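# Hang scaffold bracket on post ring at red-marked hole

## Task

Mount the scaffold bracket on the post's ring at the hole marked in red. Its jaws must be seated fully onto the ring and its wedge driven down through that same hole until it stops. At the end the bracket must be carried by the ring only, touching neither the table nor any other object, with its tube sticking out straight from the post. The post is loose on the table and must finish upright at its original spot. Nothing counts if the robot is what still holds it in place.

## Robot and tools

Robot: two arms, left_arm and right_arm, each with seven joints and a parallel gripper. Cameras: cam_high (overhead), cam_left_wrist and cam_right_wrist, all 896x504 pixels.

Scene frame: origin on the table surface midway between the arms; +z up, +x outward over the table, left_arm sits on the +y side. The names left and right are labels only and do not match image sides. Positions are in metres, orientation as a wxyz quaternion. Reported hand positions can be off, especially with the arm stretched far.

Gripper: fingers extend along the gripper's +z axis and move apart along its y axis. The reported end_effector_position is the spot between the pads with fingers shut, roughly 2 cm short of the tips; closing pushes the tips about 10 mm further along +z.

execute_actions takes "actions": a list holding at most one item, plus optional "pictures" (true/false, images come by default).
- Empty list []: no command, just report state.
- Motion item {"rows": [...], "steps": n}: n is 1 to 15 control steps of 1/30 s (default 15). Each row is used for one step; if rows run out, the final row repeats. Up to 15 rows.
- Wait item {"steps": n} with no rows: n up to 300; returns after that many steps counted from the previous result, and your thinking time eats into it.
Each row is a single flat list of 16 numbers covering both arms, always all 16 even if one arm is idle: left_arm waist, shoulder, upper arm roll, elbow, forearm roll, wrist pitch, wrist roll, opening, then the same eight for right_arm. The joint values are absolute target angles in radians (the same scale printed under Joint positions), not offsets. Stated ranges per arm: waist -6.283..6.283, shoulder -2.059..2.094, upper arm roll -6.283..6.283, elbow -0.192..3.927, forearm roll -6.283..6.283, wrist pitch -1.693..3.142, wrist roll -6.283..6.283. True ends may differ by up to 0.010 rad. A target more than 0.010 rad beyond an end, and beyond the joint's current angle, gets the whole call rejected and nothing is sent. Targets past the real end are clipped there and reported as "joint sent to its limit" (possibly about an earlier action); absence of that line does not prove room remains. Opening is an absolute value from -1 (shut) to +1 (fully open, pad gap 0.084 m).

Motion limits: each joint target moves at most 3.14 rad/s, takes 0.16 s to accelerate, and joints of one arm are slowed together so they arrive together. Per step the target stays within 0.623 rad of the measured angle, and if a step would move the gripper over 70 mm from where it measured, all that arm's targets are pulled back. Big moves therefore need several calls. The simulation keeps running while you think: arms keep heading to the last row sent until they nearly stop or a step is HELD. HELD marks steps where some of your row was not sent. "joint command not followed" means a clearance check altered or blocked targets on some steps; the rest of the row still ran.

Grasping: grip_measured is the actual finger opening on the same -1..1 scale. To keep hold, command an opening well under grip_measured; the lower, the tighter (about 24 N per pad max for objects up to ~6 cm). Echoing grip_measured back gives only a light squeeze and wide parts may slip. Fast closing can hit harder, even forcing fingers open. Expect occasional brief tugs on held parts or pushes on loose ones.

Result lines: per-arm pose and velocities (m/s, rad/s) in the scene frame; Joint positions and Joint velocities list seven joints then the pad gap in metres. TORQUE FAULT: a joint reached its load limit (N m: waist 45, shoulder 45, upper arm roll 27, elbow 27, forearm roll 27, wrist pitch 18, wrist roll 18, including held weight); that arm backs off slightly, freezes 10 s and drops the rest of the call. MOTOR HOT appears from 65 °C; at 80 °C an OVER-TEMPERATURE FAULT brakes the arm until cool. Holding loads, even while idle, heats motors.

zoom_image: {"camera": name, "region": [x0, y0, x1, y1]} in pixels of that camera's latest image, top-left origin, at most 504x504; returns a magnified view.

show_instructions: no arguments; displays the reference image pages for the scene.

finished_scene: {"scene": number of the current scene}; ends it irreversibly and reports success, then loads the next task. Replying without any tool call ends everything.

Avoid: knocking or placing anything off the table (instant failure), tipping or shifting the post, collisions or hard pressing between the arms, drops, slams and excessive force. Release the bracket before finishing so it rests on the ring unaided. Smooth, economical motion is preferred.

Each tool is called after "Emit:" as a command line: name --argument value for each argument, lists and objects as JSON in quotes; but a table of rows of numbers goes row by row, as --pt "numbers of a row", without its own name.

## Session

Emit:
show_instructions

Emit:
execute_actions --actions '[]'

Reference images for this scene: manual page 1, manual page 2, manual page 3, manual page 4, manual page 5.

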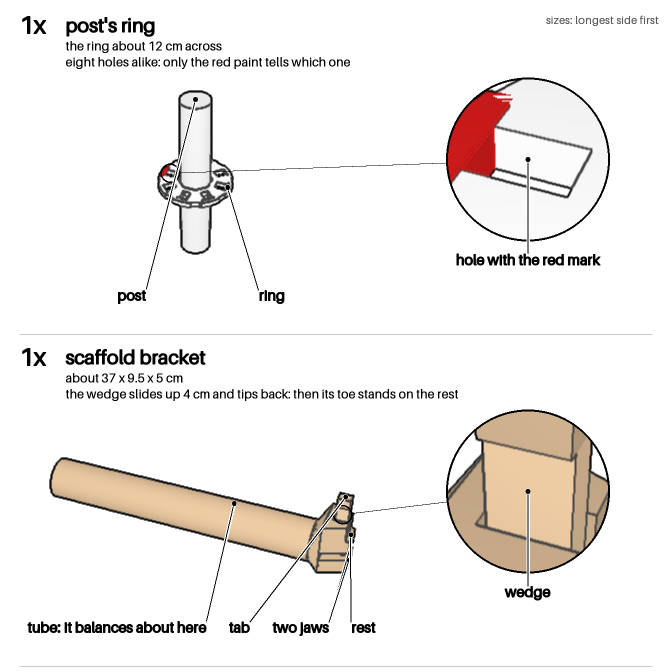

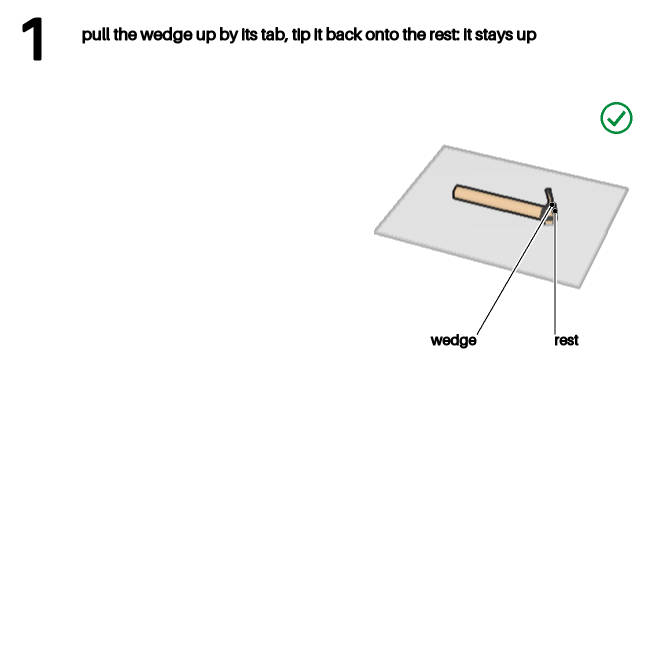

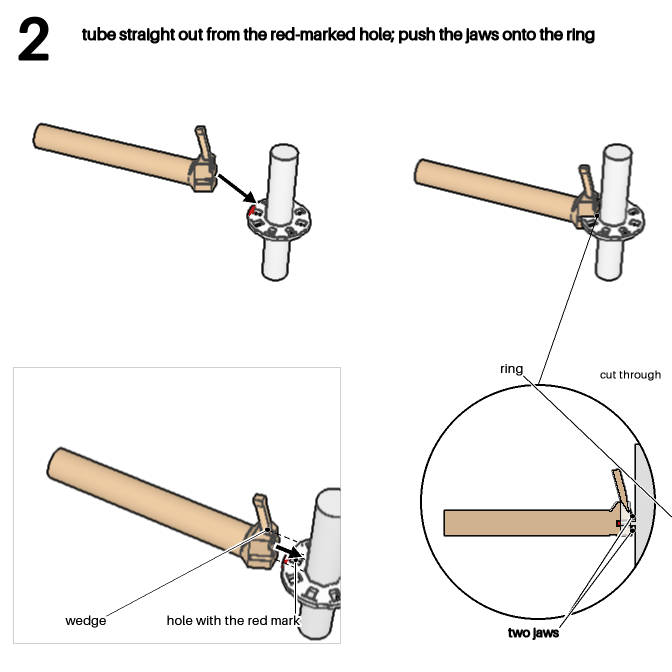

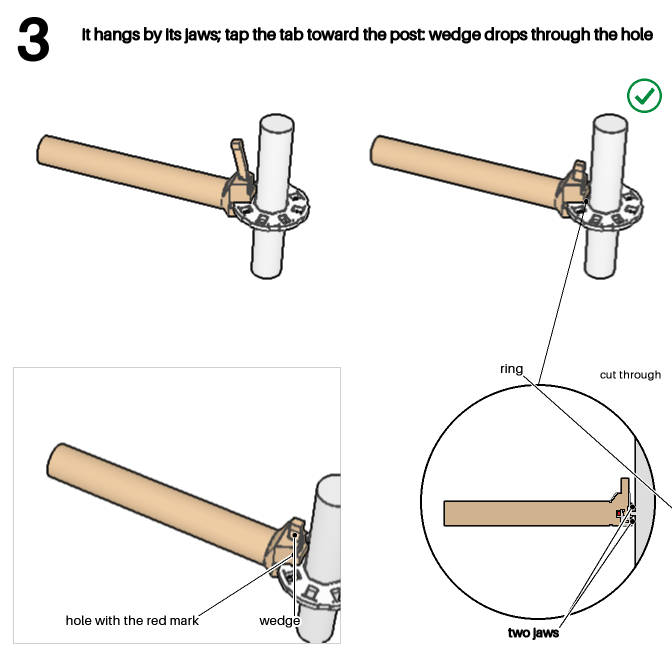

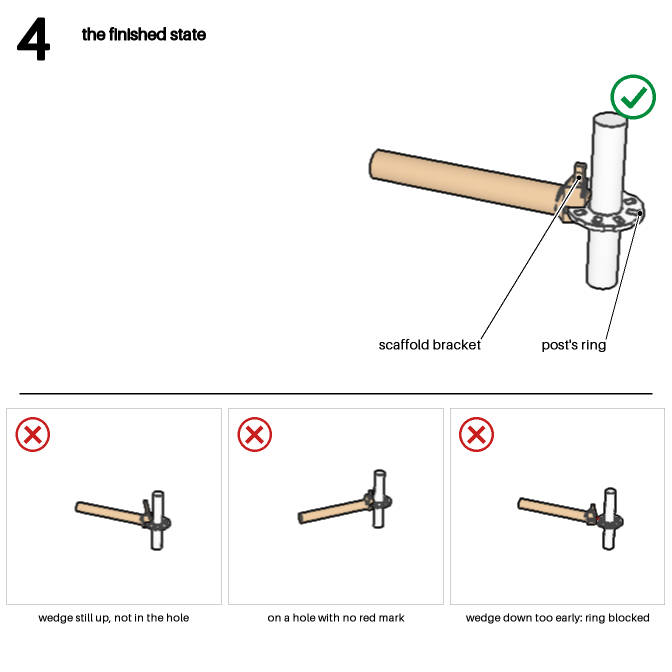

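Scene clock: 0.00 s of 7800.00 s.
left_arm: end_effector_position=(+0.2706, +0.8244, +0.3308) grip_measured=+1.00 end_effector_quat_wxyz=(-0.240, +0.386, -0.529, +0.717) end_effector_velocity=(+0.000, +0.000, -0.000) end_effector_angular_velocity=(-0.001, +0.001, +0.000) | right_arm: end_effector_position=(+0.2629, -0.5618, +0.3167) grip_measured=+1.00 end_effector_quat_wxyz=(+0.203, +0.547, +0.572, +0.577) end_effector_velocity=(-0.000, -0.000, -0.000) end_effector_angular_velocity=(+0.000, +0.000, -0.000)
Joint positions: left_arm=[-0.79  -1.558  1.511  1.322 -0.16   1.209  2.83   0.084] | right_arm=[-0.044 -1.658 -1.235  0.282 -0.285  0.769 -2.159  0.084]
Joint velocities: left_arm=[-0.001 -0.     0.     0.001  0.    -0.    -0.001 -0.   ] | right_arm=[ 0.  0. -0.  0. -0.  0.  0. -0.]
Motor temperatures (°C, as the motors report them): left_arm=[36 37 37 42 35 38 33] | right_arm=[35 40 38 45 35 34 34]

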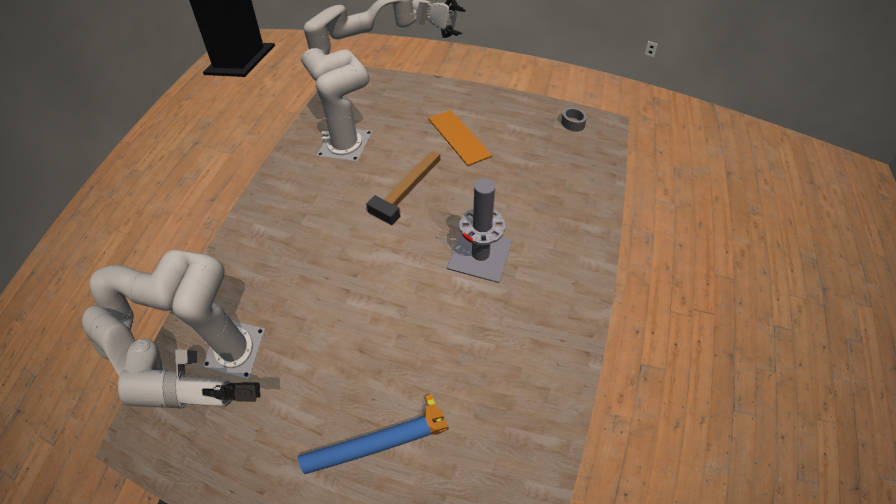

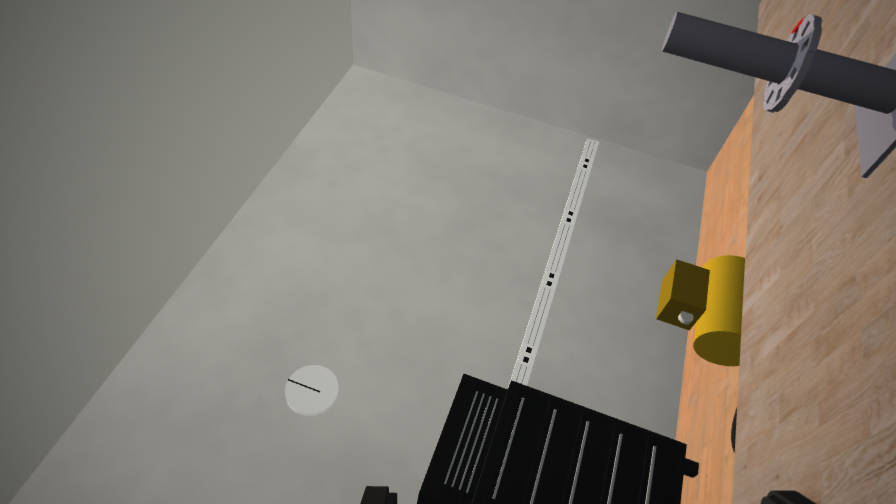

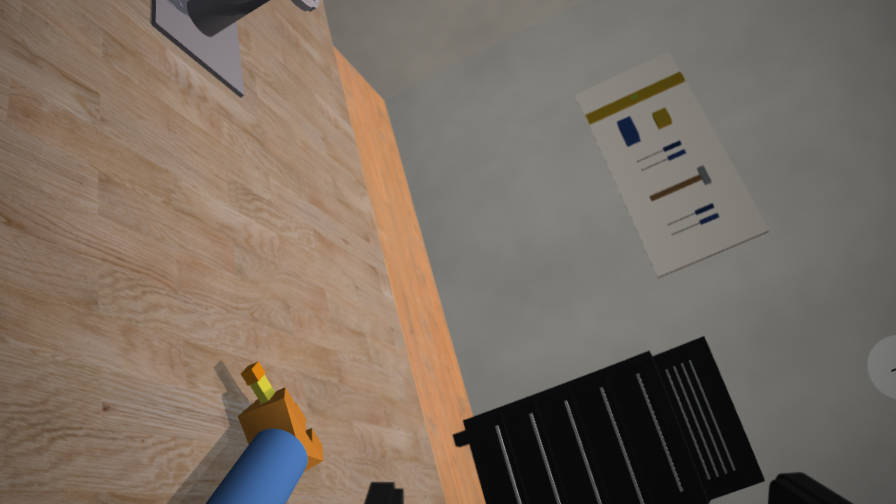

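Emit:
zoom_image --camera "cam_high" --region '[280, 370, 480, 490]'

Emit:
zoom_image --camera "cam_high" --region '[400, 160, 560, 300]'

Region (280, 370, 480, 490) of cam_high's 896x504 image, scaled by 2.520, with more detail than that image has; it fills the top 302 rows of this view, and the rest is white.

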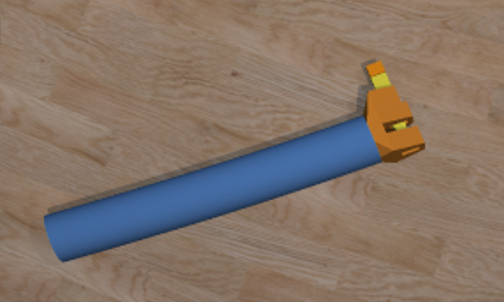

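Region (400, 160, 560, 300) of cam_high's 896x504 image, scaled by 3.150, with more detail than that image has; it fills the top 441 rows of this view, and the rest is white.

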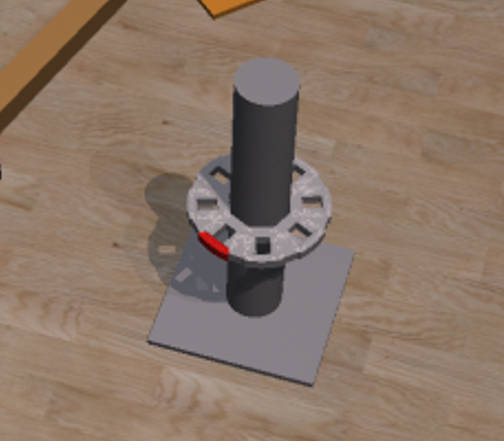

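Emit:
execute_actions --actions '[{"rows": [[-0.4834,0.5294,0,2.2215,0,1.6921,1.5708,1,-0.4925,-0.0326,0,1.2874,0,1.32,-0.93,1]], "steps": 15}]' --pictures false

Emit:
execute_actions --actions '[{"steps": 45}]'

Scene clock: 120.50 s of 7800.00 s.
left_arm: end_effector_position=(+0.1762, +0.8655, +0.4827) grip_measured=+1.00 end_effector_quat_wxyz=(+0.285, -0.464, +0.582, -0.604) end_effector_velocity=(-0.165, -0.016, +0.389) end_effector_angular_velocity=(+0.388, +0.367, +0.394) | right_arm: end_effector_position=(+0.1767, -0.6909, +0.3996) grip_measured=+1.00 end_effector_quat_wxyz=(+0.180, +0.792, +0.420, +0.404) end_effector_velocity=(-0.075, -0.121, +0.380) end_effector_angular_velocity=(+0.043, +0.806, -1.164)
Joint positions: left_arm=[-0.681 -1.301  1.255  1.58  -0.103  1.379  2.573  0.084] | right_arm=[-0.284 -1.233 -0.811  0.709 -0.134  1.061 -1.733  0.084]
Joint velocities: left_arm=[ 0.204  0.608 -0.607  0.607  0.106  0.321 -0.605 -0.   ] | right_arm=[-0.432  1.129  1.13   1.132  0.274  0.527  1.126  0.   ]
Motor temperatures (°C, as the motors report them): left_arm=[36 38 44 41 35 38 33] | right_arm=[35 39 40 45 35 34 34]
Steps of this call (steps 1 to 90: nothing new was sent; then 117.00 s passed at rest; steps 91 to 105: all 15 steps of this action). Readings (joint positions):
91: left_arm=[-0.790 -1.558 1.511 1.322 -0.160 1.209 2.830] | right_arm=[-0.045 -1.658 -1.234 0.282 -0.285 0.769 -2.158]
92: left_arm=[-0.789 -1.555 1.509 1.325 -0.158 1.213 2.825] | right_arm=[-0.047 -1.654 -1.231 0.285 -0.283 0.774 -2.154]
94: left_arm=[-0.777 -1.524 1.484 1.354 -0.149 1.240 2.791] | right_arm=[-0.074 -1.614 -1.192 0.321 -0.264 0.812 -2.112]
98: left_arm=[-0.734 -1.442 1.395 1.440 -0.131 1.295 2.713] | right_arm=[-0.161 -1.485 -1.063 0.456 -0.211 0.912 -1.985]
105: the state above

Scene clock: 122.00 s of 7800.00 s.
left_arm: end_effector_position=(+0.3297, +0.4242, +0.7428) grip_measured=+1.00 end_effector_quat_wxyz=(+0.243, -0.541, +0.746, -0.302) end_effector_velocity=(+0.238, -0.325, -0.160) end_effector_angular_velocity=(+0.257, +0.546, -0.137) | right_arm: end_effector_position=(+0.4205, -0.5728, +0.3008) grip_measured=+1.00 end_effector_quat_wxyz=(+0.000, +0.958, +0.286, +0.001) end_effector_velocity=(+0.001, +0.001, -0.004) end_effector_angular_velocity=(+0.003, +0.008, +0.002)
Joint positions: left_arm=[-0.523 -0.341  0.356  2.095 -0.02   1.631  1.803  0.084] | right_arm=[-0.493 -0.034 -0.     1.287 -0.     1.32  -0.93   0.084]
Joint velocities: left_arm=[ 0.046  0.707 -0.431  0.152  0.025  0.074 -0.281  0.   ] | right_arm=[-0.     0.008  0.003 -0.     0.001  0.     0.001  0.   ]
Motor temperatures (°C, as the motors report them): left_arm=[36 38 44 41 35 38 33] | right_arm=[35 39 40 45 35 34 34]
Steps of this call (steps 1 to 45: the robot went on to your last target). Readings (joint positions):
1: left_arm=[-0.674 -1.281 1.235 1.601 -0.100 1.390 2.553] | right_arm=[-0.297 -1.196 -0.773 0.747 -0.125 1.078 -1.695]
2: left_arm=[-0.668 -1.261 1.214 1.621 -0.097 1.400 2.532] | right_arm=[-0.311 -1.157 -0.735 0.784 -0.117 1.094 -1.657]
4: left_arm=[-0.655 -1.220 1.173 1.662 -0.090 1.419 2.491] | right_arm=[-0.336 -1.078 -0.655 0.854 -0.101 1.124 -1.577]
8: left_arm=[-0.632 -1.136 1.089 1.736 -0.078 1.455 2.408] | right_arm=[-0.374 -0.921 -0.498 0.962 -0.076 1.173 -1.423]
45: the state above

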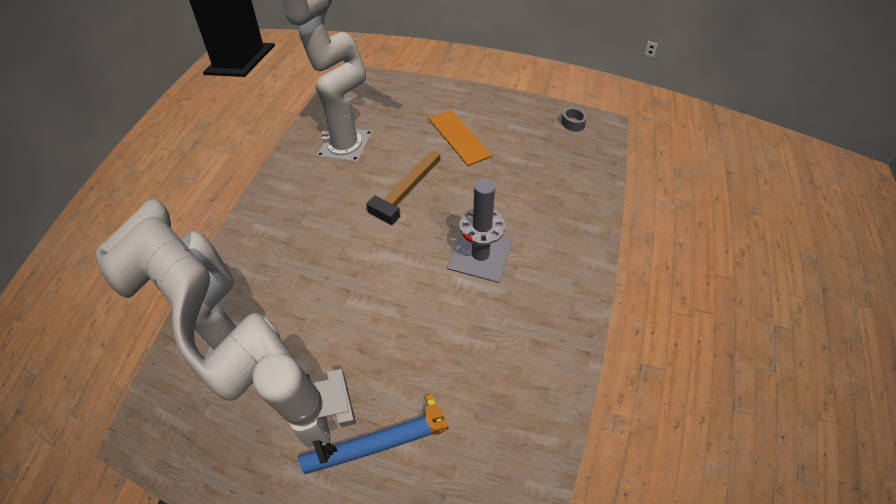

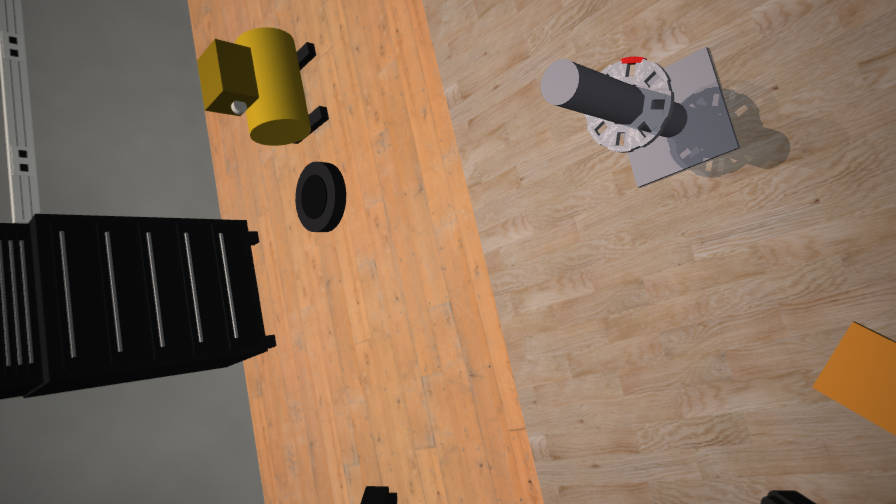

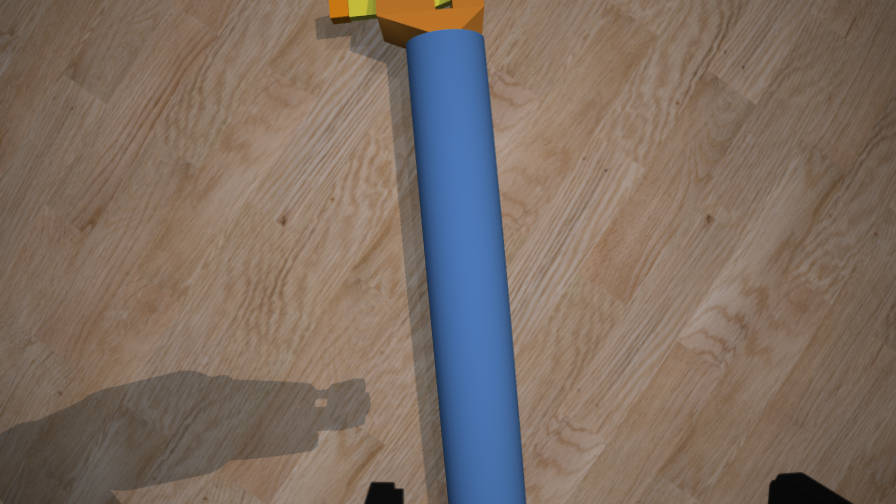

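Emit:
execute_actions --actions '[{"rows": [[-0.4834,0.5294,0,2.2215,0,1.6921,1.5708,1,-0.3628,0.2580,0,1.0504,0,0.7924,-0.8883,1]], "steps": 15}]' --pictures false

Emit:
execute_actions --actions '[{"steps": 15}]'

Scene clock: 160.07 s of 7800.00 s.
left_arm: end_effector_position=(+0.5162, +0.1729, +0.3603) grip_measured=+1.00 end_effector_quat_wxyz=(-0.000, -0.544, +0.839, -0.000) end_effector_velocity=(-0.000, -0.000, -0.000) end_effector_angular_velocity=(+0.000, +0.000, -0.000) | right_arm: end_effector_position=(+0.4656, -0.5328, +0.1369) grip_measured=+1.00 end_effector_quat_wxyz=(-0.001, +0.947, +0.320, -0.001) end_effector_velocity=(+0.023, +0.126, -0.387) end_effector_angular_velocity=(+0.006, +0.020, +0.174)
Joint positions: left_arm=[-0.483  0.529 -0.     2.221  0.     1.692  1.571  0.084] | right_arm=[-0.387  0.203  0.     1.095  0.     0.894 -0.896  0.084]
Joint velocities: left_arm=[-0.001 -0.     0.    -0.     0.     0.    -0.     0.   ] | right_arm=[ 0.251  0.566  0.003 -0.46   0.001 -1.005  0.079 -0.   ]
Motor temperatures (°C, as the motors report them): left_arm=[36 39 39 45 35 38 33] | right_arm=[35 40 38 48 35 34 34]
Steps of this call (steps 1 to 60: the robot went on to your last target; steps 61 to 120: nothing new was sent; then 33.57 s passed at rest; steps 121 to 135: all 15 steps of this action). Readings (joint positions):
121: left_arm=[-0.483 0.529 -0.000 2.221 -0.000 1.692 1.571] | right_arm=[-0.492 -0.033 -0.000 1.287 -0.000 1.320 -0.930]
122: left_arm=[-0.483 0.529 -0.000 2.222 0.000 1.692 1.571] | right_arm=[-0.492 -0.031 -0.000 1.286 -0.000 1.315 -0.930]
124: left_arm=[-0.483 0.529 -0.000 2.222 -0.000 1.692 1.571] | right_arm=[-0.482 -0.013 -0.002 1.272 -0.000 1.271 -0.926]
128: left_arm=[-0.483 0.529 0.000 2.222 0.000 1.692 1.571] | right_arm=[-0.447 0.069 0.000 1.204 0.000 1.137 -0.916]
135: the state above

Scene clock: 160.57 s of 7800.00 s.
left_arm: end_effector_position=(+0.5162, +0.1729, +0.3603) grip_measured=+1.00 end_effector_quat_wxyz=(-0.000, -0.544, +0.839, -0.000) end_effector_velocity=(-0.000, -0.000, -0.001) end_effector_angular_velocity=(-0.000, +0.002, -0.001) | right_arm: end_effector_position=(+0.4673, -0.5210, +0.1009) grip_measured=+1.00 end_effector_quat_wxyz=(+0.000, +0.945, +0.327, +0.001) end_effector_velocity=(-0.002, +0.003, -0.005) end_effector_angular_velocity=(+0.002, +0.009, +0.006)
Joint positions: left_arm=[-0.483  0.529  0.     2.222  0.     1.692  1.571  0.084] | right_arm=[-0.363  0.257 -0.     1.051  0.     0.793 -0.888  0.084]
Joint velocities: left_arm=[ 0.    -0.    -0.001 -0.002 -0.001  0.     0.    -0.   ] | right_arm=[ 0.003  0.007  0.001 -0.005 -0.001 -0.004 -0.001  0.   ]
Motor temperatures (°C, as the motors report them): left_arm=[36 39 39 45 35 38 33] | right_arm=[35 40 38 48 35 34 34]
Steps of this call (steps 1 to 15: the robot went on to your last target). Readings (joint positions):
1: left_arm=[-0.483 0.529 -0.000 2.221 -0.000 1.692 1.571] | right_arm=[-0.380 0.221 0.001 1.081 0.000 0.863 -0.894]
2: left_arm=[-0.483 0.529 0.000 2.222 0.000 1.692 1.571] | right_arm=[-0.373 0.236 0.001 1.069 0.000 0.840 -0.892]
4: left_arm=[-0.483 0.529 0.000 2.221 -0.000 1.692 1.571] | right_arm=[-0.367 0.250 0.002 1.056 -0.000 0.815 -0.890]
8: left_arm=[-0.483 0.529 -0.000 2.222 -0.000 1.692 1.571] | right_arm=[-0.364 0.254 -0.001 1.054 0.000 0.797 -0.889]
15: the state above

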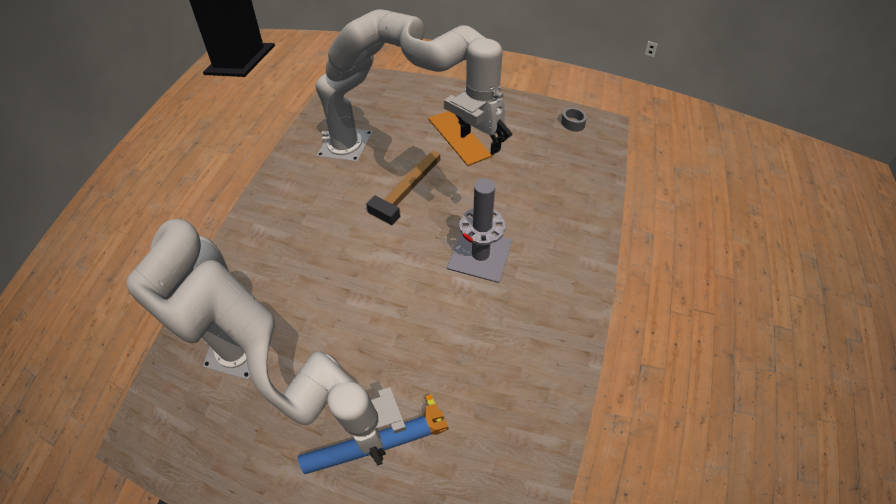

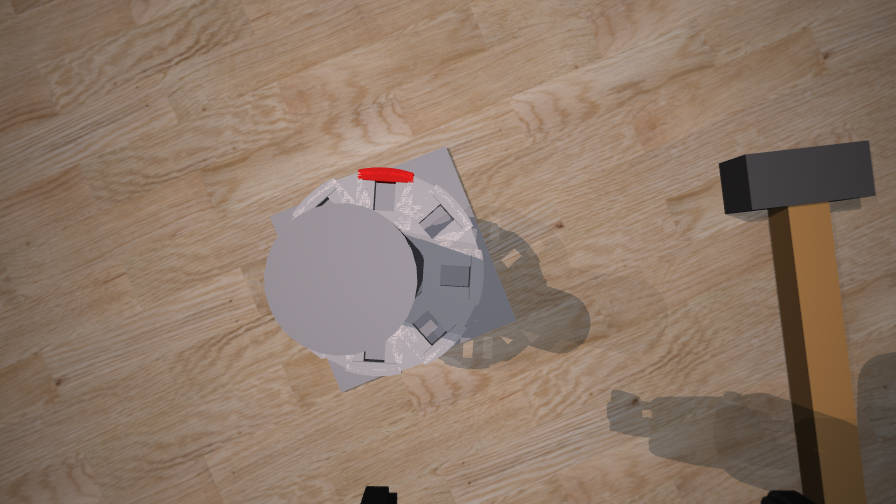

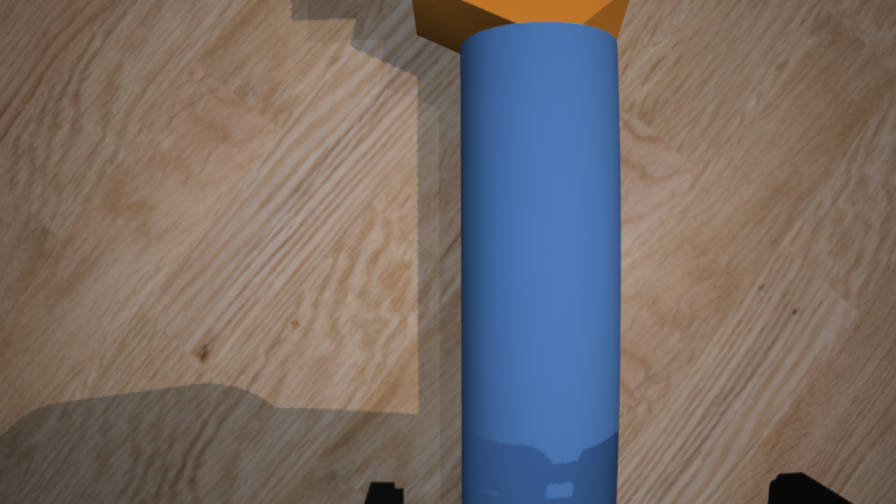

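Emit:
zoom_image --camera "cam_left_wrist" --region '[250, 140, 530, 400]'

Region (250, 140, 530, 400) of cam_left_wrist's 896x504 image, scaled by 1.800, with more detail than that image has; it fills the top 468 rows of this view, and the rest is white.

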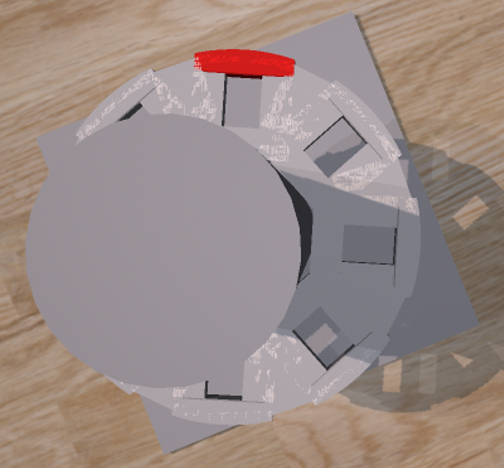

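Emit:
execute_actions --actions '[{"rows": [[-0.4834,0.5294,0,2.2215,0,1.6921,1.5708,1,-0.3628,0.2790,0,1.0456,0,0.7666,-0.8883,1],[-0.4834,0.5294,0,2.2215,0,1.6921,1.5708,1,-0.3628,0.3000,0,1.0407,0,0.7407,-0.8883,1],[-0.4834,0.5294,0,2.2215,0,1.6921,1.5708,1,-0.3628,0.3211,0,1.0359,0,0.7148,-0.8883,1],[-0.4834,0.5294,0,2.2215,0,1.6921,1.5708,1,-0.3628,0.3421,0,1.0311,0,0.6890,-0.8883,1],[-0.4834,0.5294,0,2.2215,0,1.6921,1.5708,1,-0.3628,0.3631,0,1.0262,0,0.6631,-0.8883,1],[-0.4834,0.5294,0,2.2215,0,1.6921,1.5708,1,-0.3628,0.3841,0,1.0214,0,0.6373,-0.8883,1],[-0.4834,0.5294,0,2.2215,0,1.6921,1.5708,1,-0.3628,0.3950,0,1.0189,0,0.6239,-0.8883,1],[-0.4834,0.5294,0,2.2215,0,1.6921,1.5708,1,-0.3628,0.4052,0,1.0166,0,0.6114,-0.8883,1],[-0.4834,0.5294,0,2.2215,0,1.6921,1.5708,1,-0.3628,0.4052,0,1.0166,0,0.6114,-0.8883,1],[-0.4834,0.5294,0,2.2215,0,1.6921,1.5708,1,-0.3628,0.4052,0,1.0166,0,0.6114,-0.8883,1],[-0.4834,0.5294,0,2.2215,0,1.6921,1.5708,1,-0.3628,0.4052,0,1.0166,0,0.6114,-0.8883,0.8],[-0.4834,0.5294,0,2.2215,0,1.6921,1.5708,1,-0.3628,0.4052,0,1.0166,0,0.6114,-0.8883,0.65],[-0.4834,0.5294,0,2.2215,0,1.6921,1.5708,1,-0.3628,0.4052,0,1.0166,0,0.6114,-0.8883,0.5],[-0.4834,0.5294,0,2.2215,0,1.6921,1.5708,1,-0.3628,0.4052,0,1.0166,0,0.6114,-0.8883,0.4],[-0.4834,0.5294,0,2.2215,0,1.6921,1.5708,1,-0.3628,0.4052,0,1.0166,0,0.6114,-0.8883,0.3]], "steps": 15}]' --pictures false

Emit:
execute_actions --actions '[{"rows": [[-0.4834,0.5294,0,2.2215,0,1.6921,1.5708,1,-0.3628,0.4052,0,1.0166,0,0.6114,-0.8883,0.25],[-0.4834,0.5294,0,2.2215,0,1.6921,1.5708,1,-0.3628,0.4052,0,1.0166,0,0.6114,-0.8883,0.2],[-0.4834,0.5294,0,2.2215,0,1.6921,1.5708,1,-0.3628,0.4052,0,1.0166,0,0.6114,-0.8883,0.15],[-0.4834,0.5294,0,2.2215,0,1.6921,1.5708,1,-0.3628,0.4052,0,1.0166,0,0.6114,-0.8883,0.1],[-0.4834,0.5294,0,2.2215,0,1.6921,1.5708,1,-0.3628,0.4052,0,1.0166,0,0.6114,-0.8883,0.0],[-0.4834,0.5294,0,2.2215,0,1.6921,1.5708,1,-0.3628,0.4052,0,1.0166,0,0.6114,-0.8883,-0.2],[-0.4834,0.5294,0,2.2215,0,1.6921,1.5708,1,-0.3628,0.4052,0,1.0166,0,0.6114,-0.8883,-0.5],[-0.4834,0.5294,0,2.2215,0,1.6921,1.5708,1,-0.3628,0.4052,0,1.0166,0,0.6114,-0.8883,-1]], "steps": 12}]'

Scene clock: 227.83 s of 7800.00 s.
left_arm: end_effector_position=(+0.5162, +0.1729, +0.3603) grip_measured=+1.00 end_effector_quat_wxyz=(-0.000, -0.544, +0.839, -0.000) end_effector_velocity=(-0.000, +0.000, -0.000) end_effector_angular_velocity=(+0.001, +0.001, +0.001) | right_arm: end_effector_position=(+0.4670, -0.5207, +0.0298) grip_measured=+0.37 end_effector_quat_wxyz=(-0.000, +0.945, +0.328, -0.000) end_effector_velocity=(+0.022, -0.006, +0.007) end_effector_angular_velocity=(-0.016, -0.070, -0.002)
Joint positions: left_arm=[-0.483  0.529  0.     2.221  0.     1.692  1.571  0.084] | right_arm=[-0.363  0.402  0.     1.018  0.     0.616 -0.888  0.06 ]
Joint velocities: left_arm=[ 0.     0.    -0.    -0.001  0.    -0.    -0.     0.   ] | right_arm=[-0.002  0.009 -0.001  0.02   0.    -0.061 -0.001 -0.13 ]
Motor temperatures (°C, as the motors report them): left_arm=[36 39 38 45 35 38 33] | right_arm=[35 40 38 48 35 34 34]
Steps of this call (steps 1 to 15: the robot went on to your last target; steps 16 to 90: nothing new was sent; then 63.77 s passed at rest; steps 91 to 105: all 15 steps of this action). Readings (joint positions):
91: left_arm=[-0.483 0.529 -0.000 2.221 -0.000 1.692 1.571] | right_arm=[-0.363 0.258 -0.000 1.050 -0.000 0.792 -0.888]
92: left_arm=[-0.483 0.529 -0.000 2.222 0.000 1.692 1.571] | right_arm=[-0.363 0.260 -0.000 1.050 0.000 0.788 -0.888]
94: left_arm=[-0.483 0.529 0.000 2.221 -0.000 1.692 1.571] | right_arm=[-0.363 0.278 -0.000 1.048 0.000 0.762 -0.888]
98: left_arm=[-0.483 0.529 0.000 2.221 -0.000 1.692 1.571] | right_arm=[-0.363 0.350 0.000 1.029 -0.000 0.680 -0.888]
105: the state above

Scene clock: 228.23 s of 7800.00 s.
left_arm: end_effector_position=(+0.5162, +0.1729, +0.3603) grip_measured=+1.00 end_effector_quat_wxyz=(-0.000, -0.544, +0.839, -0.000) end_effector_velocity=(-0.000, -0.000, -0.000) end_effector_angular_velocity=(+0.001, +0.000, +0.001) | right_arm: end_effector_position=(+0.4674, -0.5199, +0.0291) grip_measured=+0.13 end_effector_quat_wxyz=(+0.000, +0.945, +0.328, +0.001) end_effector_velocity=(-0.000, -0.001, -0.001) end_effector_angular_velocity=(-0.000, -0.000, -0.002)
Joint positions: left_arm=[-0.483  0.529 -0.     2.222  0.     1.692  1.571  0.084] | right_arm=[-0.362  0.403  0.001  1.017  0.     0.613 -0.888  0.05 ]
Joint velocities: left_arm=[-0.001  0.     0.    -0.001  0.001  0.    -0.001 -0.   ] | right_arm=[-0.     0.002 -0.001  0.     0.001 -0.001  0.     0.   ]
Motor temperatures (°C, as the motors report them): left_arm=[36 39 38 45 35 38 33] | right_arm=[35 40 38 48 35 34 34]
Steps of this call (steps 1 to 12: all 12 steps of this action). Readings (joint positions):
1: left_arm=[-0.483 0.529 -0.000 2.221 -0.000 1.692 1.571] | right_arm=[-0.363 0.402 -0.000 1.018 0.000 0.615 -0.888]
2: left_arm=[-0.483 0.529 0.000 2.222 -0.000 1.692 1.571] | right_arm=[-0.363 0.402 0.000 1.018 0.000 0.614 -0.888]
4: left_arm=[-0.483 0.529 -0.000 2.222 0.000 1.692 1.571] | right_arm=[-0.362 0.403 0.001 1.017 0.000 0.613 -0.888]
8: left_arm=[-0.483 0.529 0.000 2.222 -0.000 1.692 1.571] | right_arm=[-0.362 0.403 0.001 1.017 0.000 0.613 -0.889]
12: the state above

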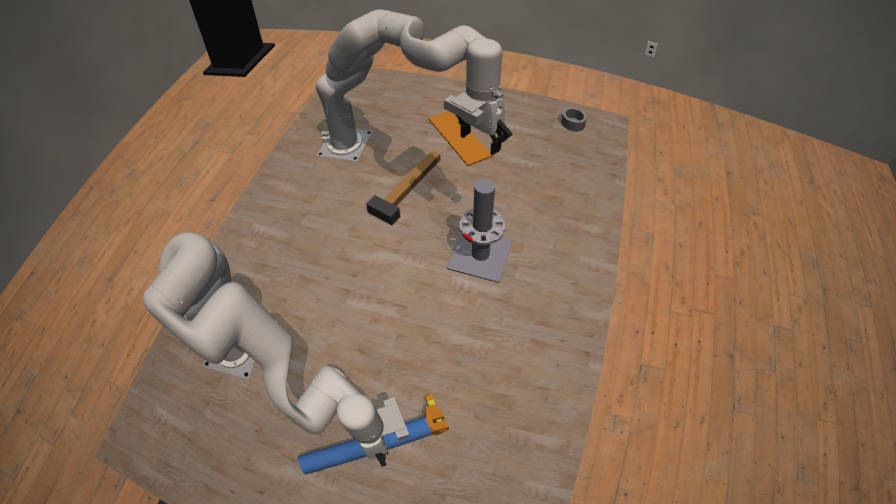

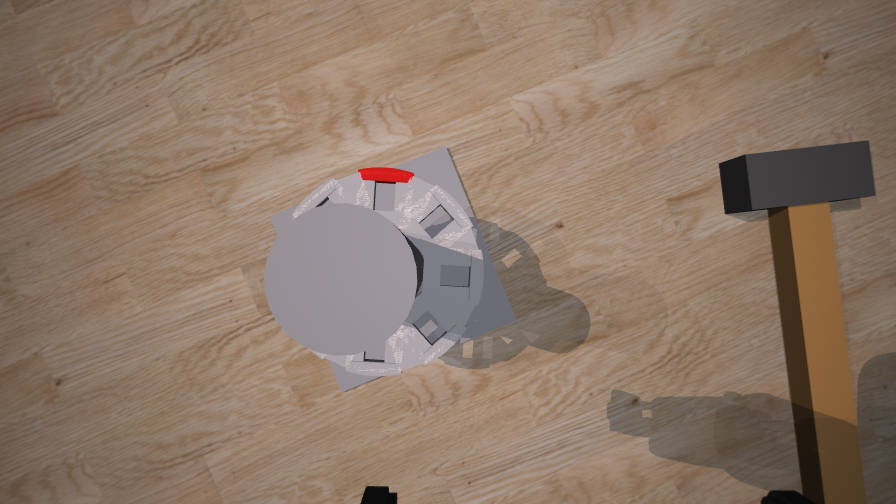

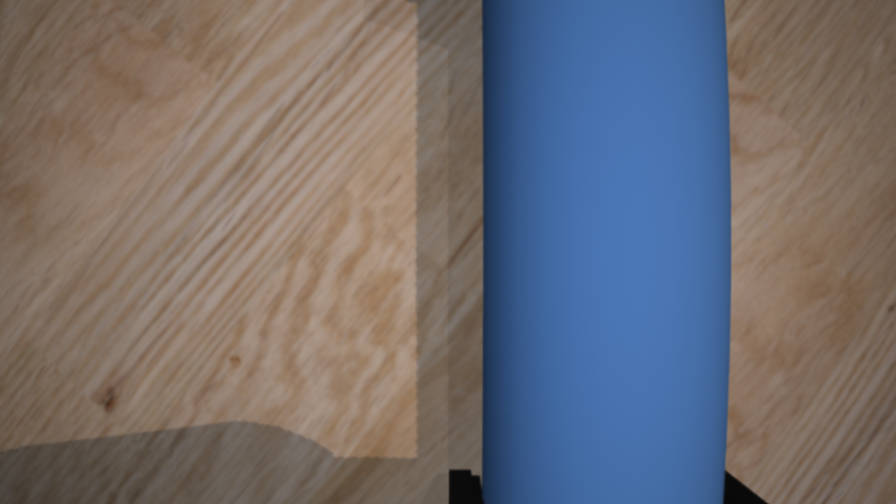

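Emit:
execute_actions --actions '[{"rows": [[-0.75,-0.353,0,0.3106,-3.1416,0.9072,1.5708,1,-0.3628,0.3990,0,1.0180,0,0.6190,-0.8883,-1],[-0.75,-0.353,0,0.3106,-3.1416,0.9072,1.5708,1,-0.3628,0.3900,0,1.0200,0,0.6300,-0.8883,-1],[-0.75,-0.353,0,0.3106,-3.1416,0.9072,1.5708,1,-0.3628,0.3780,0,1.0228,0,0.6448,-0.8883,-1],[-0.75,-0.353,0,0.3106,-3.1416,0.9072,1.5708,1,-0.3628,0.3631,0,1.0262,0,0.6631,-0.8883,-1],[-0.75,-0.353,0,0.3106,-3.1416,0.9072,1.5708,1,-0.3628,0.3481,0,1.0297,0,0.6816,-0.90,-1],[-0.75,-0.353,0,0.3106,-3.1416,0.9072,1.5708,1,-0.3628,0.3331,0,1.0331,0,0.7000,-0.92,-1],[-0.75,-0.353,0,0.3106,-3.1416,0.9072,1.5708,1,-0.3628,0.3181,0,1.0366,0,0.7185,-0.95,-1],[-0.75,-0.353,0,0.3106,-3.1416,0.9072,1.5708,1,-0.3628,0.3031,0,1.0400,0,0.7369,-0.98,-1],[-0.75,-0.353,0,0.3106,-3.1416,0.9072,1.5708,1,-0.3628,0.2880,0,1.0435,0,0.7555,-1.01,-1],[-0.75,-0.353,0,0.3106,-3.1416,0.9072,1.5708,1,-0.3628,0.2730,0,1.0469,0,0.7739,-1.04,-1],[-0.75,-0.353,0,0.3106,-3.1416,0.9072,1.5708,1,-0.3628,0.2580,0,1.0504,0,0.7850,-1.07,-1],[-0.75,-0.353,0,0.3106,-3.1416,0.9072,1.5708,1,-0.3628,0.2450,0,1.0504,0,0.7800,-1.10,-1],[-0.75,-0.353,0,0.3106,-3.1416,0.9072,1.5708,1,-0.3628,0.2350,0,1.0450,0,0.7600,-1.13,-1],[-0.75,-0.353,0,0.3106,-3.1416,0.9072,1.5708,1,-0.3628,0.2300,0,1.0350,0,0.7250,-1.16,-1],[-0.75,-0.353,0,0.3106,-3.1416,0.9072,1.5708,1,-0.3628,0.2300,0,1.0200,0,0.6800,-1.19,-1]], "steps": 15}]' --pictures false

Emit:
execute_actions --actions '[{"rows": [[-0.75,-0.353,0,0.3106,-3.1416,0.9072,1.5708,1,-0.3628,0.2323,0,0.996,0,0.605,-1.20,-1],[-0.75,-0.353,0,0.3106,-3.1416,0.9072,1.5708,1,-0.3628,0.2347,0,0.972,0,0.530,-1.21,-1],[-0.75,-0.353,0,0.3106,-3.1416,0.9072,1.5708,1,-0.3628,0.2370,0,0.948,0,0.455,-1.22,-1],[-0.75,-0.353,0,0.3106,-3.1416,0.9072,1.5708,1,-0.3628,0.2393,0,0.924,0,0.380,-1.23,-1],[-0.75,-0.353,0,0.3106,-3.1416,0.9072,1.5708,1,-0.3628,0.2417,0,0.900,0,0.305,-1.24,-1],[-0.75,-0.353,0,0.3106,-3.1416,0.9072,1.5708,1,-0.3628,0.2440,0,0.876,0,0.230,-1.25,-1],[-0.75,-0.353,0,0.3106,-3.1416,0.9072,1.5708,1,-0.3628,0.2463,0,0.852,0,0.155,-1.26,-1],[-0.75,-0.353,0,0.3106,-3.1416,0.9072,1.5708,1,-0.3628,0.2487,0,0.828,0,0.080,-1.27,-1],[-0.75,-0.353,0,0.3106,-3.1416,0.9072,1.5708,1,-0.3628,0.2510,0,0.804,0,0.005,-1.28,-1],[-0.75,-0.353,0,0.3106,-3.1416,0.9072,1.5708,1,-0.3628,0.2533,0,0.780,0,-0.070,-1.29,-1],[-0.75,-0.353,0,0.3106,-3.1416,0.9072,1.5708,1,-0.3628,0.2557,0,0.756,0,-0.145,-1.30,-1],[-0.75,-0.353,0,0.3106,-3.1416,0.9072,1.5708,1,-0.3628,0.2580,0,0.732,0,-0.220,-1.30,-1],[-0.75,-0.353,0,0.3106,-3.1416,0.9072,1.5708,1,-0.3628,0.2603,0,0.708,0,-0.295,-1.30,-1],[-0.75,-0.353,0,0.3106,-3.1416,0.9072,1.5708,1,-0.3628,0.2627,0,0.684,0,-0.370,-1.30,-1],[-0.75,-0.353,0,0.3106,-3.1416,0.9072,1.5708,1,-0.3628,0.2650,0,0.660,0,-0.445,-1.30,-1]], "steps": 15}]' --pictures false

Emit:
execute_actions --actions '[{"rows": [[-0.75,-0.353,0,0.3106,-3.1416,0.9072,1.5708,1,-0.3628,0.2673,0,0.636,0,-0.520,-1.30,-1],[-0.75,-0.353,0,0.3106,-3.1416,0.9072,1.5708,1,-0.3628,0.2697,0,0.612,0,-0.595,-1.30,-1],[-0.75,-0.353,0,0.3106,-3.1416,0.9072,1.5708,1,-0.3628,0.2720,0,0.588,0,-0.670,-1.30,-1],[-0.75,-0.353,0,0.3106,-3.1416,0.9072,1.5708,1,-0.3628,0.2743,0,0.564,0,-0.745,-1.30,-1],[-0.75,-0.353,0,0.3106,-3.1416,0.9072,1.5708,1,-0.3628,0.2767,0,0.540,0,-0.820,-1.30,-1],[-0.75,-0.353,0,0.3106,-3.1416,0.9072,1.5708,1,-0.3628,0.2790,0,0.516,0,-0.895,-1.30,-1],[-0.75,-0.353,0,0.3106,-3.1416,0.9072,1.5708,1,-0.3628,0.2813,0,0.492,0,-0.970,-1.30,-1],[-0.75,-0.353,0,0.3106,-3.1416,0.9072,1.5708,1,-0.3628,0.2837,0,0.468,0,-1.045,-1.30,-1],[-0.75,-0.353,0,0.3106,-3.1416,0.9072,1.5708,1,-0.3628,0.2860,0,0.444,0,-1.120,-1.30,-1],[-0.75,-0.353,0,0.3106,-3.1416,0.9072,1.5708,1,-0.3628,0.2883,0,0.420,0,-1.195,-1.30,-1],[-0.75,-0.353,0,0.3106,-3.1416,0.9072,1.5708,1,-0.3628,0.2907,0,0.396,0,-1.270,-1.30,-1],[-0.75,-0.353,0,0.3106,-3.1416,0.9072,1.5708,1,-0.3628,0.2930,0,0.372,0,-1.345,-1.30,-1],[-0.75,-0.353,0,0.3106,-3.1416,0.9072,1.5708,1,-0.3628,0.2953,0,0.348,0,-1.420,-1.30,-1],[-0.75,-0.353,0,0.3106,-3.1416,0.9072,1.5708,1,-0.3628,0.2977,0,0.324,0,-1.495,-1.30,-1],[-0.75,-0.353,0,0.3106,-3.1416,0.9072,1.5708,1,-0.3628,0.3000,0,0.300,0,-1.5708,-1.30,-1]], "steps": 15}]' --pictures false

Emit:
execute_actions --actions '[{"steps": 20}]'

Scene clock: 302.30 s of 7800.00 s.
left_arm: end_effector_position=(+0.4227, +0.0400, +0.4731) grip_measured=+1.00 end_effector_quat_wxyz=(-0.079, -0.482, +0.838, -0.244) end_effector_velocity=(-0.302, -0.213, +0.283) end_effector_angular_velocity=(-1.325, -0.025, -0.081) | right_arm: end_effector_position=(+0.4725, -0.5217, +0.0998) grip_measured=+0.13 end_effector_quat_wxyz=(+0.008, +0.910, +0.415, +0.010) end_effector_velocity=(+0.083, -0.017, +0.168) end_effector_angular_velocity=(-0.131, -0.481, +0.847)
Joint positions: left_arm=[-0.613  0.153 -0.001  1.843 -0.38   1.333  1.571  0.084] | right_arm=[-0.363  0.26   0.     1.045 -0.     0.759 -1.076  0.05 ]
Joint velocities: left_arm=[-0.264 -1.01   0.006 -1.07  -1.089 -0.834  0.     0.   ] | right_arm=[ 0.002 -0.344  0.002 -0.063 -0.001 -0.217 -0.843  0.   ]
Motor temperatures (°C, as the motors report them): left_arm=[36 39 38 45 35 38 33] | right_arm=[35 40 38 45 35 33 34]
Steps of this call (steps 1 to 15: the robot went on to your last target; steps 16 to 90: nothing new was sent; then 70.57 s passed at rest; steps 91 to 105: all 15 steps of this action). Readings (joint positions):
91: left_arm=[-0.483 0.529 0.000 2.221 -0.000 1.692 1.571] | right_arm=[-0.363 0.405 0.000 1.017 0.000 0.611 -0.888]
92: left_arm=[-0.485 0.526 0.001 2.216 -0.005 1.687 1.571] | right_arm=[-0.363 0.404 0.000 1.017 -0.000 0.613 -0.888]
94: left_arm=[-0.498 0.490 0.004 2.172 -0.044 1.647 1.571] | right_arm=[-0.363 0.400 -0.002 1.016 -0.000 0.624 -0.888]
98: left_arm=[-0.548 0.373 -0.001 2.063 -0.158 1.534 1.571] | right_arm=[-0.365 0.363 -0.005 1.017 -0.001 0.679 -0.908]
105: the state above

Scene clock: 302.80 s of 7800.00 s.
left_arm: end_effector_position=(+0.2739, -0.0155, +0.4303) grip_measured=+1.00 end_effector_quat_wxyz=(-0.393, -0.565, +0.643, -0.335) end_effector_velocity=(-0.154, +0.017, -0.357) end_effector_angular_velocity=(-0.370, +1.510, +0.481) | right_arm: end_effector_position=(+0.5323, -0.5352, +0.1135) grip_measured=+0.13 end_effector_quat_wxyz=(+0.202, +0.823, +0.485, +0.215) end_effector_velocity=(+0.052, -0.012, +0.099) end_effector_angular_velocity=(-0.403, -1.367, +0.137)
Joint positions: left_arm=[-0.72  -0.243  0.     1.061 -1.161  0.999  1.571  0.084] | right_arm=[-0.363  0.256  0.     0.775 -0.    -0.08  -1.285  0.05 ]
Joint velocities: left_arm=[-0.069 -0.258  0.004 -1.318 -1.315 -0.226  0.     0.   ] | right_arm=[-0.001  0.068 -0.    -0.704 -0.001 -2.194 -0.166 -0.001]
Motor temperatures (°C, as the motors report them): left_arm=[36 39 38 45 35 38 33] | right_arm=[35 40 38 45 35 33 34]
Steps of this call (steps 1 to 15: all 15 steps of this action). Readings (joint positions):
1: left_arm=[-0.622 0.119 -0.001 1.805 -0.417 1.304 1.571] | right_arm=[-0.363 0.250 0.000 1.041 -0.000 0.746 -1.104]
2: left_arm=[-0.632 0.084 -0.000 1.765 -0.459 1.275 1.571] | right_arm=[-0.363 0.242 0.000 1.034 -0.000 0.722 -1.130]
4: left_arm=[-0.651 0.012 -0.000 1.671 -0.553 1.215 1.571] | right_arm=[-0.363 0.236 -0.000 1.010 -0.000 0.646 -1.169]
8: left_arm=[-0.690 -0.131 -0.001 1.433 -0.794 1.097 1.571] | right_arm=[-0.363 0.241 -0.000 0.933 0.000 0.416 -1.219]
15: the state above

Scene clock: 303.30 s of 7800.00 s.
left_arm: end_effector_position=(+0.2259, +0.0243, +0.2726) grip_measured=+1.00 end_effector_quat_wxyz=(+0.585, +0.727, -0.268, +0.240) end_effector_velocity=(+0.072, +0.152, -0.203) end_effector_angular_velocity=(-0.825, +1.903, +1.905) | right_arm: end_effector_position=(+0.4841, -0.5243, +0.2174) grip_measured=+0.13 end_effector_quat_wxyz=(+0.425, +0.675, +0.404, +0.447) end_effector_velocity=(-0.253, +0.051, +0.271) end_effector_angular_velocity=(-0.316, -1.392, -0.012)
Joint positions: left_arm=[-0.744 -0.33   0.     0.469 -1.961  0.926  1.571  0.084] | right_arm=[-0.363  0.288  0.     0.419  0.    -1.2   -1.3    0.05 ]
Joint velocities: left_arm=[-0.04  -0.148 -0.002 -1.063 -2.676 -0.123  0.     0.   ] | right_arm=[-0.003  0.067 -0.007 -0.709  0.003 -2.204 -0.002  0.   ]
Motor temperatures (°C, as the motors report them): left_arm=[36 39 38 45 35 38 33] | right_arm=[35 40 38 46 35 33 34]
Steps of this call (steps 1 to 15: all 15 steps of this action). Readings (joint positions):
1: left_arm=[-0.723 -0.251 0.000 1.017 -1.204 0.992 1.571] | right_arm=[-0.363 0.258 0.000 0.751 -0.000 -0.153 -1.290]
2: left_arm=[-0.725 -0.259 0.000 0.975 -1.246 0.986 1.571] | right_arm=[-0.363 0.260 0.000 0.728 -0.000 -0.227 -1.293]
4: left_arm=[-0.728 -0.271 0.000 0.893 -1.328 0.975 1.571] | right_arm=[-0.362 0.265 0.000 0.680 -0.000 -0.376 -1.297]
8: left_arm=[-0.734 -0.293 0.000 0.736 -1.498 0.957 1.571] | right_arm=[-0.364 0.274 -0.002 0.585 0.000 -0.675 -1.299]
15: the state above

Scene clock: 303.97 s of 7800.00 s.
left_arm: end_effector_position=(+0.3326, +0.1176, +0.2624) grip_measured=+1.00 end_effector_quat_wxyz=(+0.639, +0.640, +0.300, +0.302) end_effector_velocity=(+0.005, +0.008, -0.003) end_effector_angular_velocity=(-0.026, +0.028, +0.049) | right_arm: end_effector_position=(+0.4338, -0.5133, +0.2648) grip_measured=+0.13 end_effector_quat_wxyz=(+0.487, +0.607, +0.363, +0.512) end_effector_velocity=(-0.001, +0.001, +0.000) end_effector_angular_velocity=(-0.001, -0.002, +0.002)
Joint positions: left_arm=[-0.75  -0.353 -0.     0.311 -3.135  0.907  1.571  0.084] | right_arm=[-0.363  0.3   -0.     0.3    0.    -1.57  -1.3    0.05 ]
Joint velocities: left_arm=[ 0.    -0.    -0.    -0.005 -0.062 -0.001 -0.     0.   ] | right_arm=[ 0.001 -0.     0.    -0.003 -0.001 -0.005 -0.001 -0.   ]
Motor temperatures (°C, as the motors report them): left_arm=[36 39 38 45 35 38 33] | right_arm=[35 40 38 46 35 34 34]
Steps of this call (steps 1 to 20: the robot went on to your last target). Readings (joint positions):
1: left_arm=[-0.745 -0.335 -0.000 0.435 -2.053 0.922 1.571] | right_arm=[-0.363 0.291 0.000 0.395 0.000 -1.273 -1.300]
2: left_arm=[-0.746 -0.339 -0.000 0.405 -2.149 0.918 1.571] | right_arm=[-0.363 0.293 -0.000 0.373 0.000 -1.343 -1.300]
4: left_arm=[-0.748 -0.345 -0.000 0.361 -2.342 0.913 1.571] | right_arm=[-0.363 0.296 -0.000 0.336 0.000 -1.458 -1.300]
8: left_arm=[-0.749 -0.351 0.000 0.326 -2.730 0.909 1.571] | right_arm=[-0.363 0.298 0.000 0.308 -0.000 -1.547 -1.300]
20: the state above

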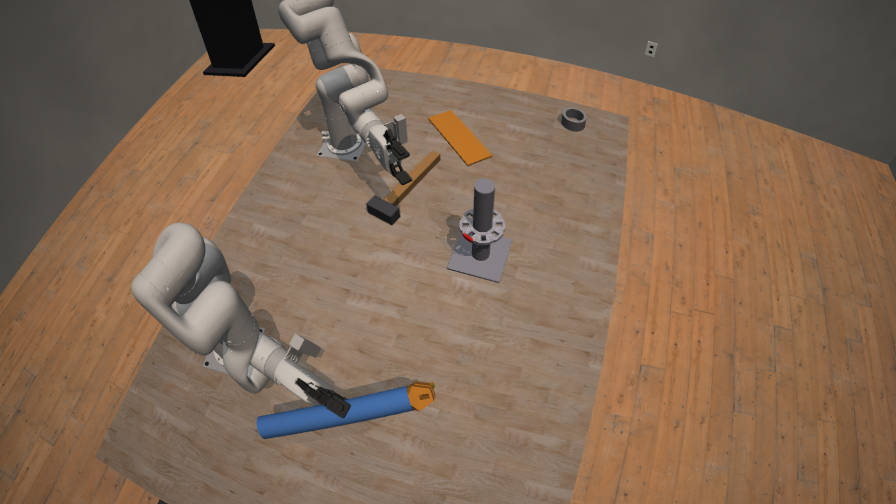

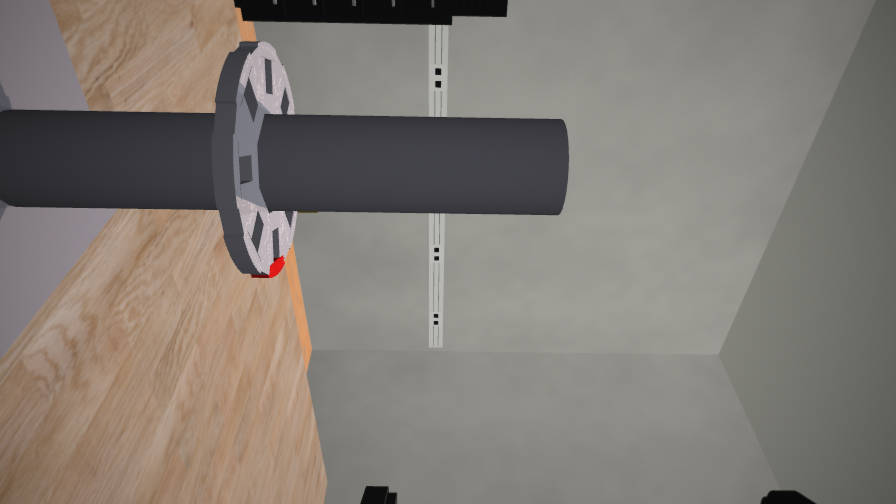

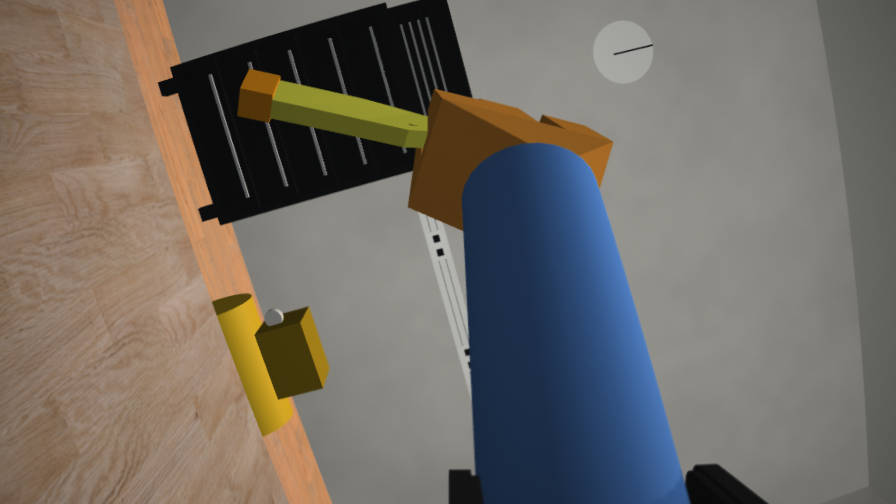

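Emit:
zoom_image --camera "cam_high" --region '[230, 320, 470, 470]'

Region (230, 320, 470, 470) of cam_high's 896x504 image, scaled by 2.100, with more detail than that image has; it fills the top 315 rows of this view, and the rest is white.

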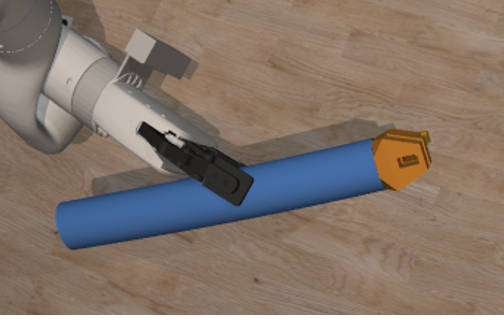

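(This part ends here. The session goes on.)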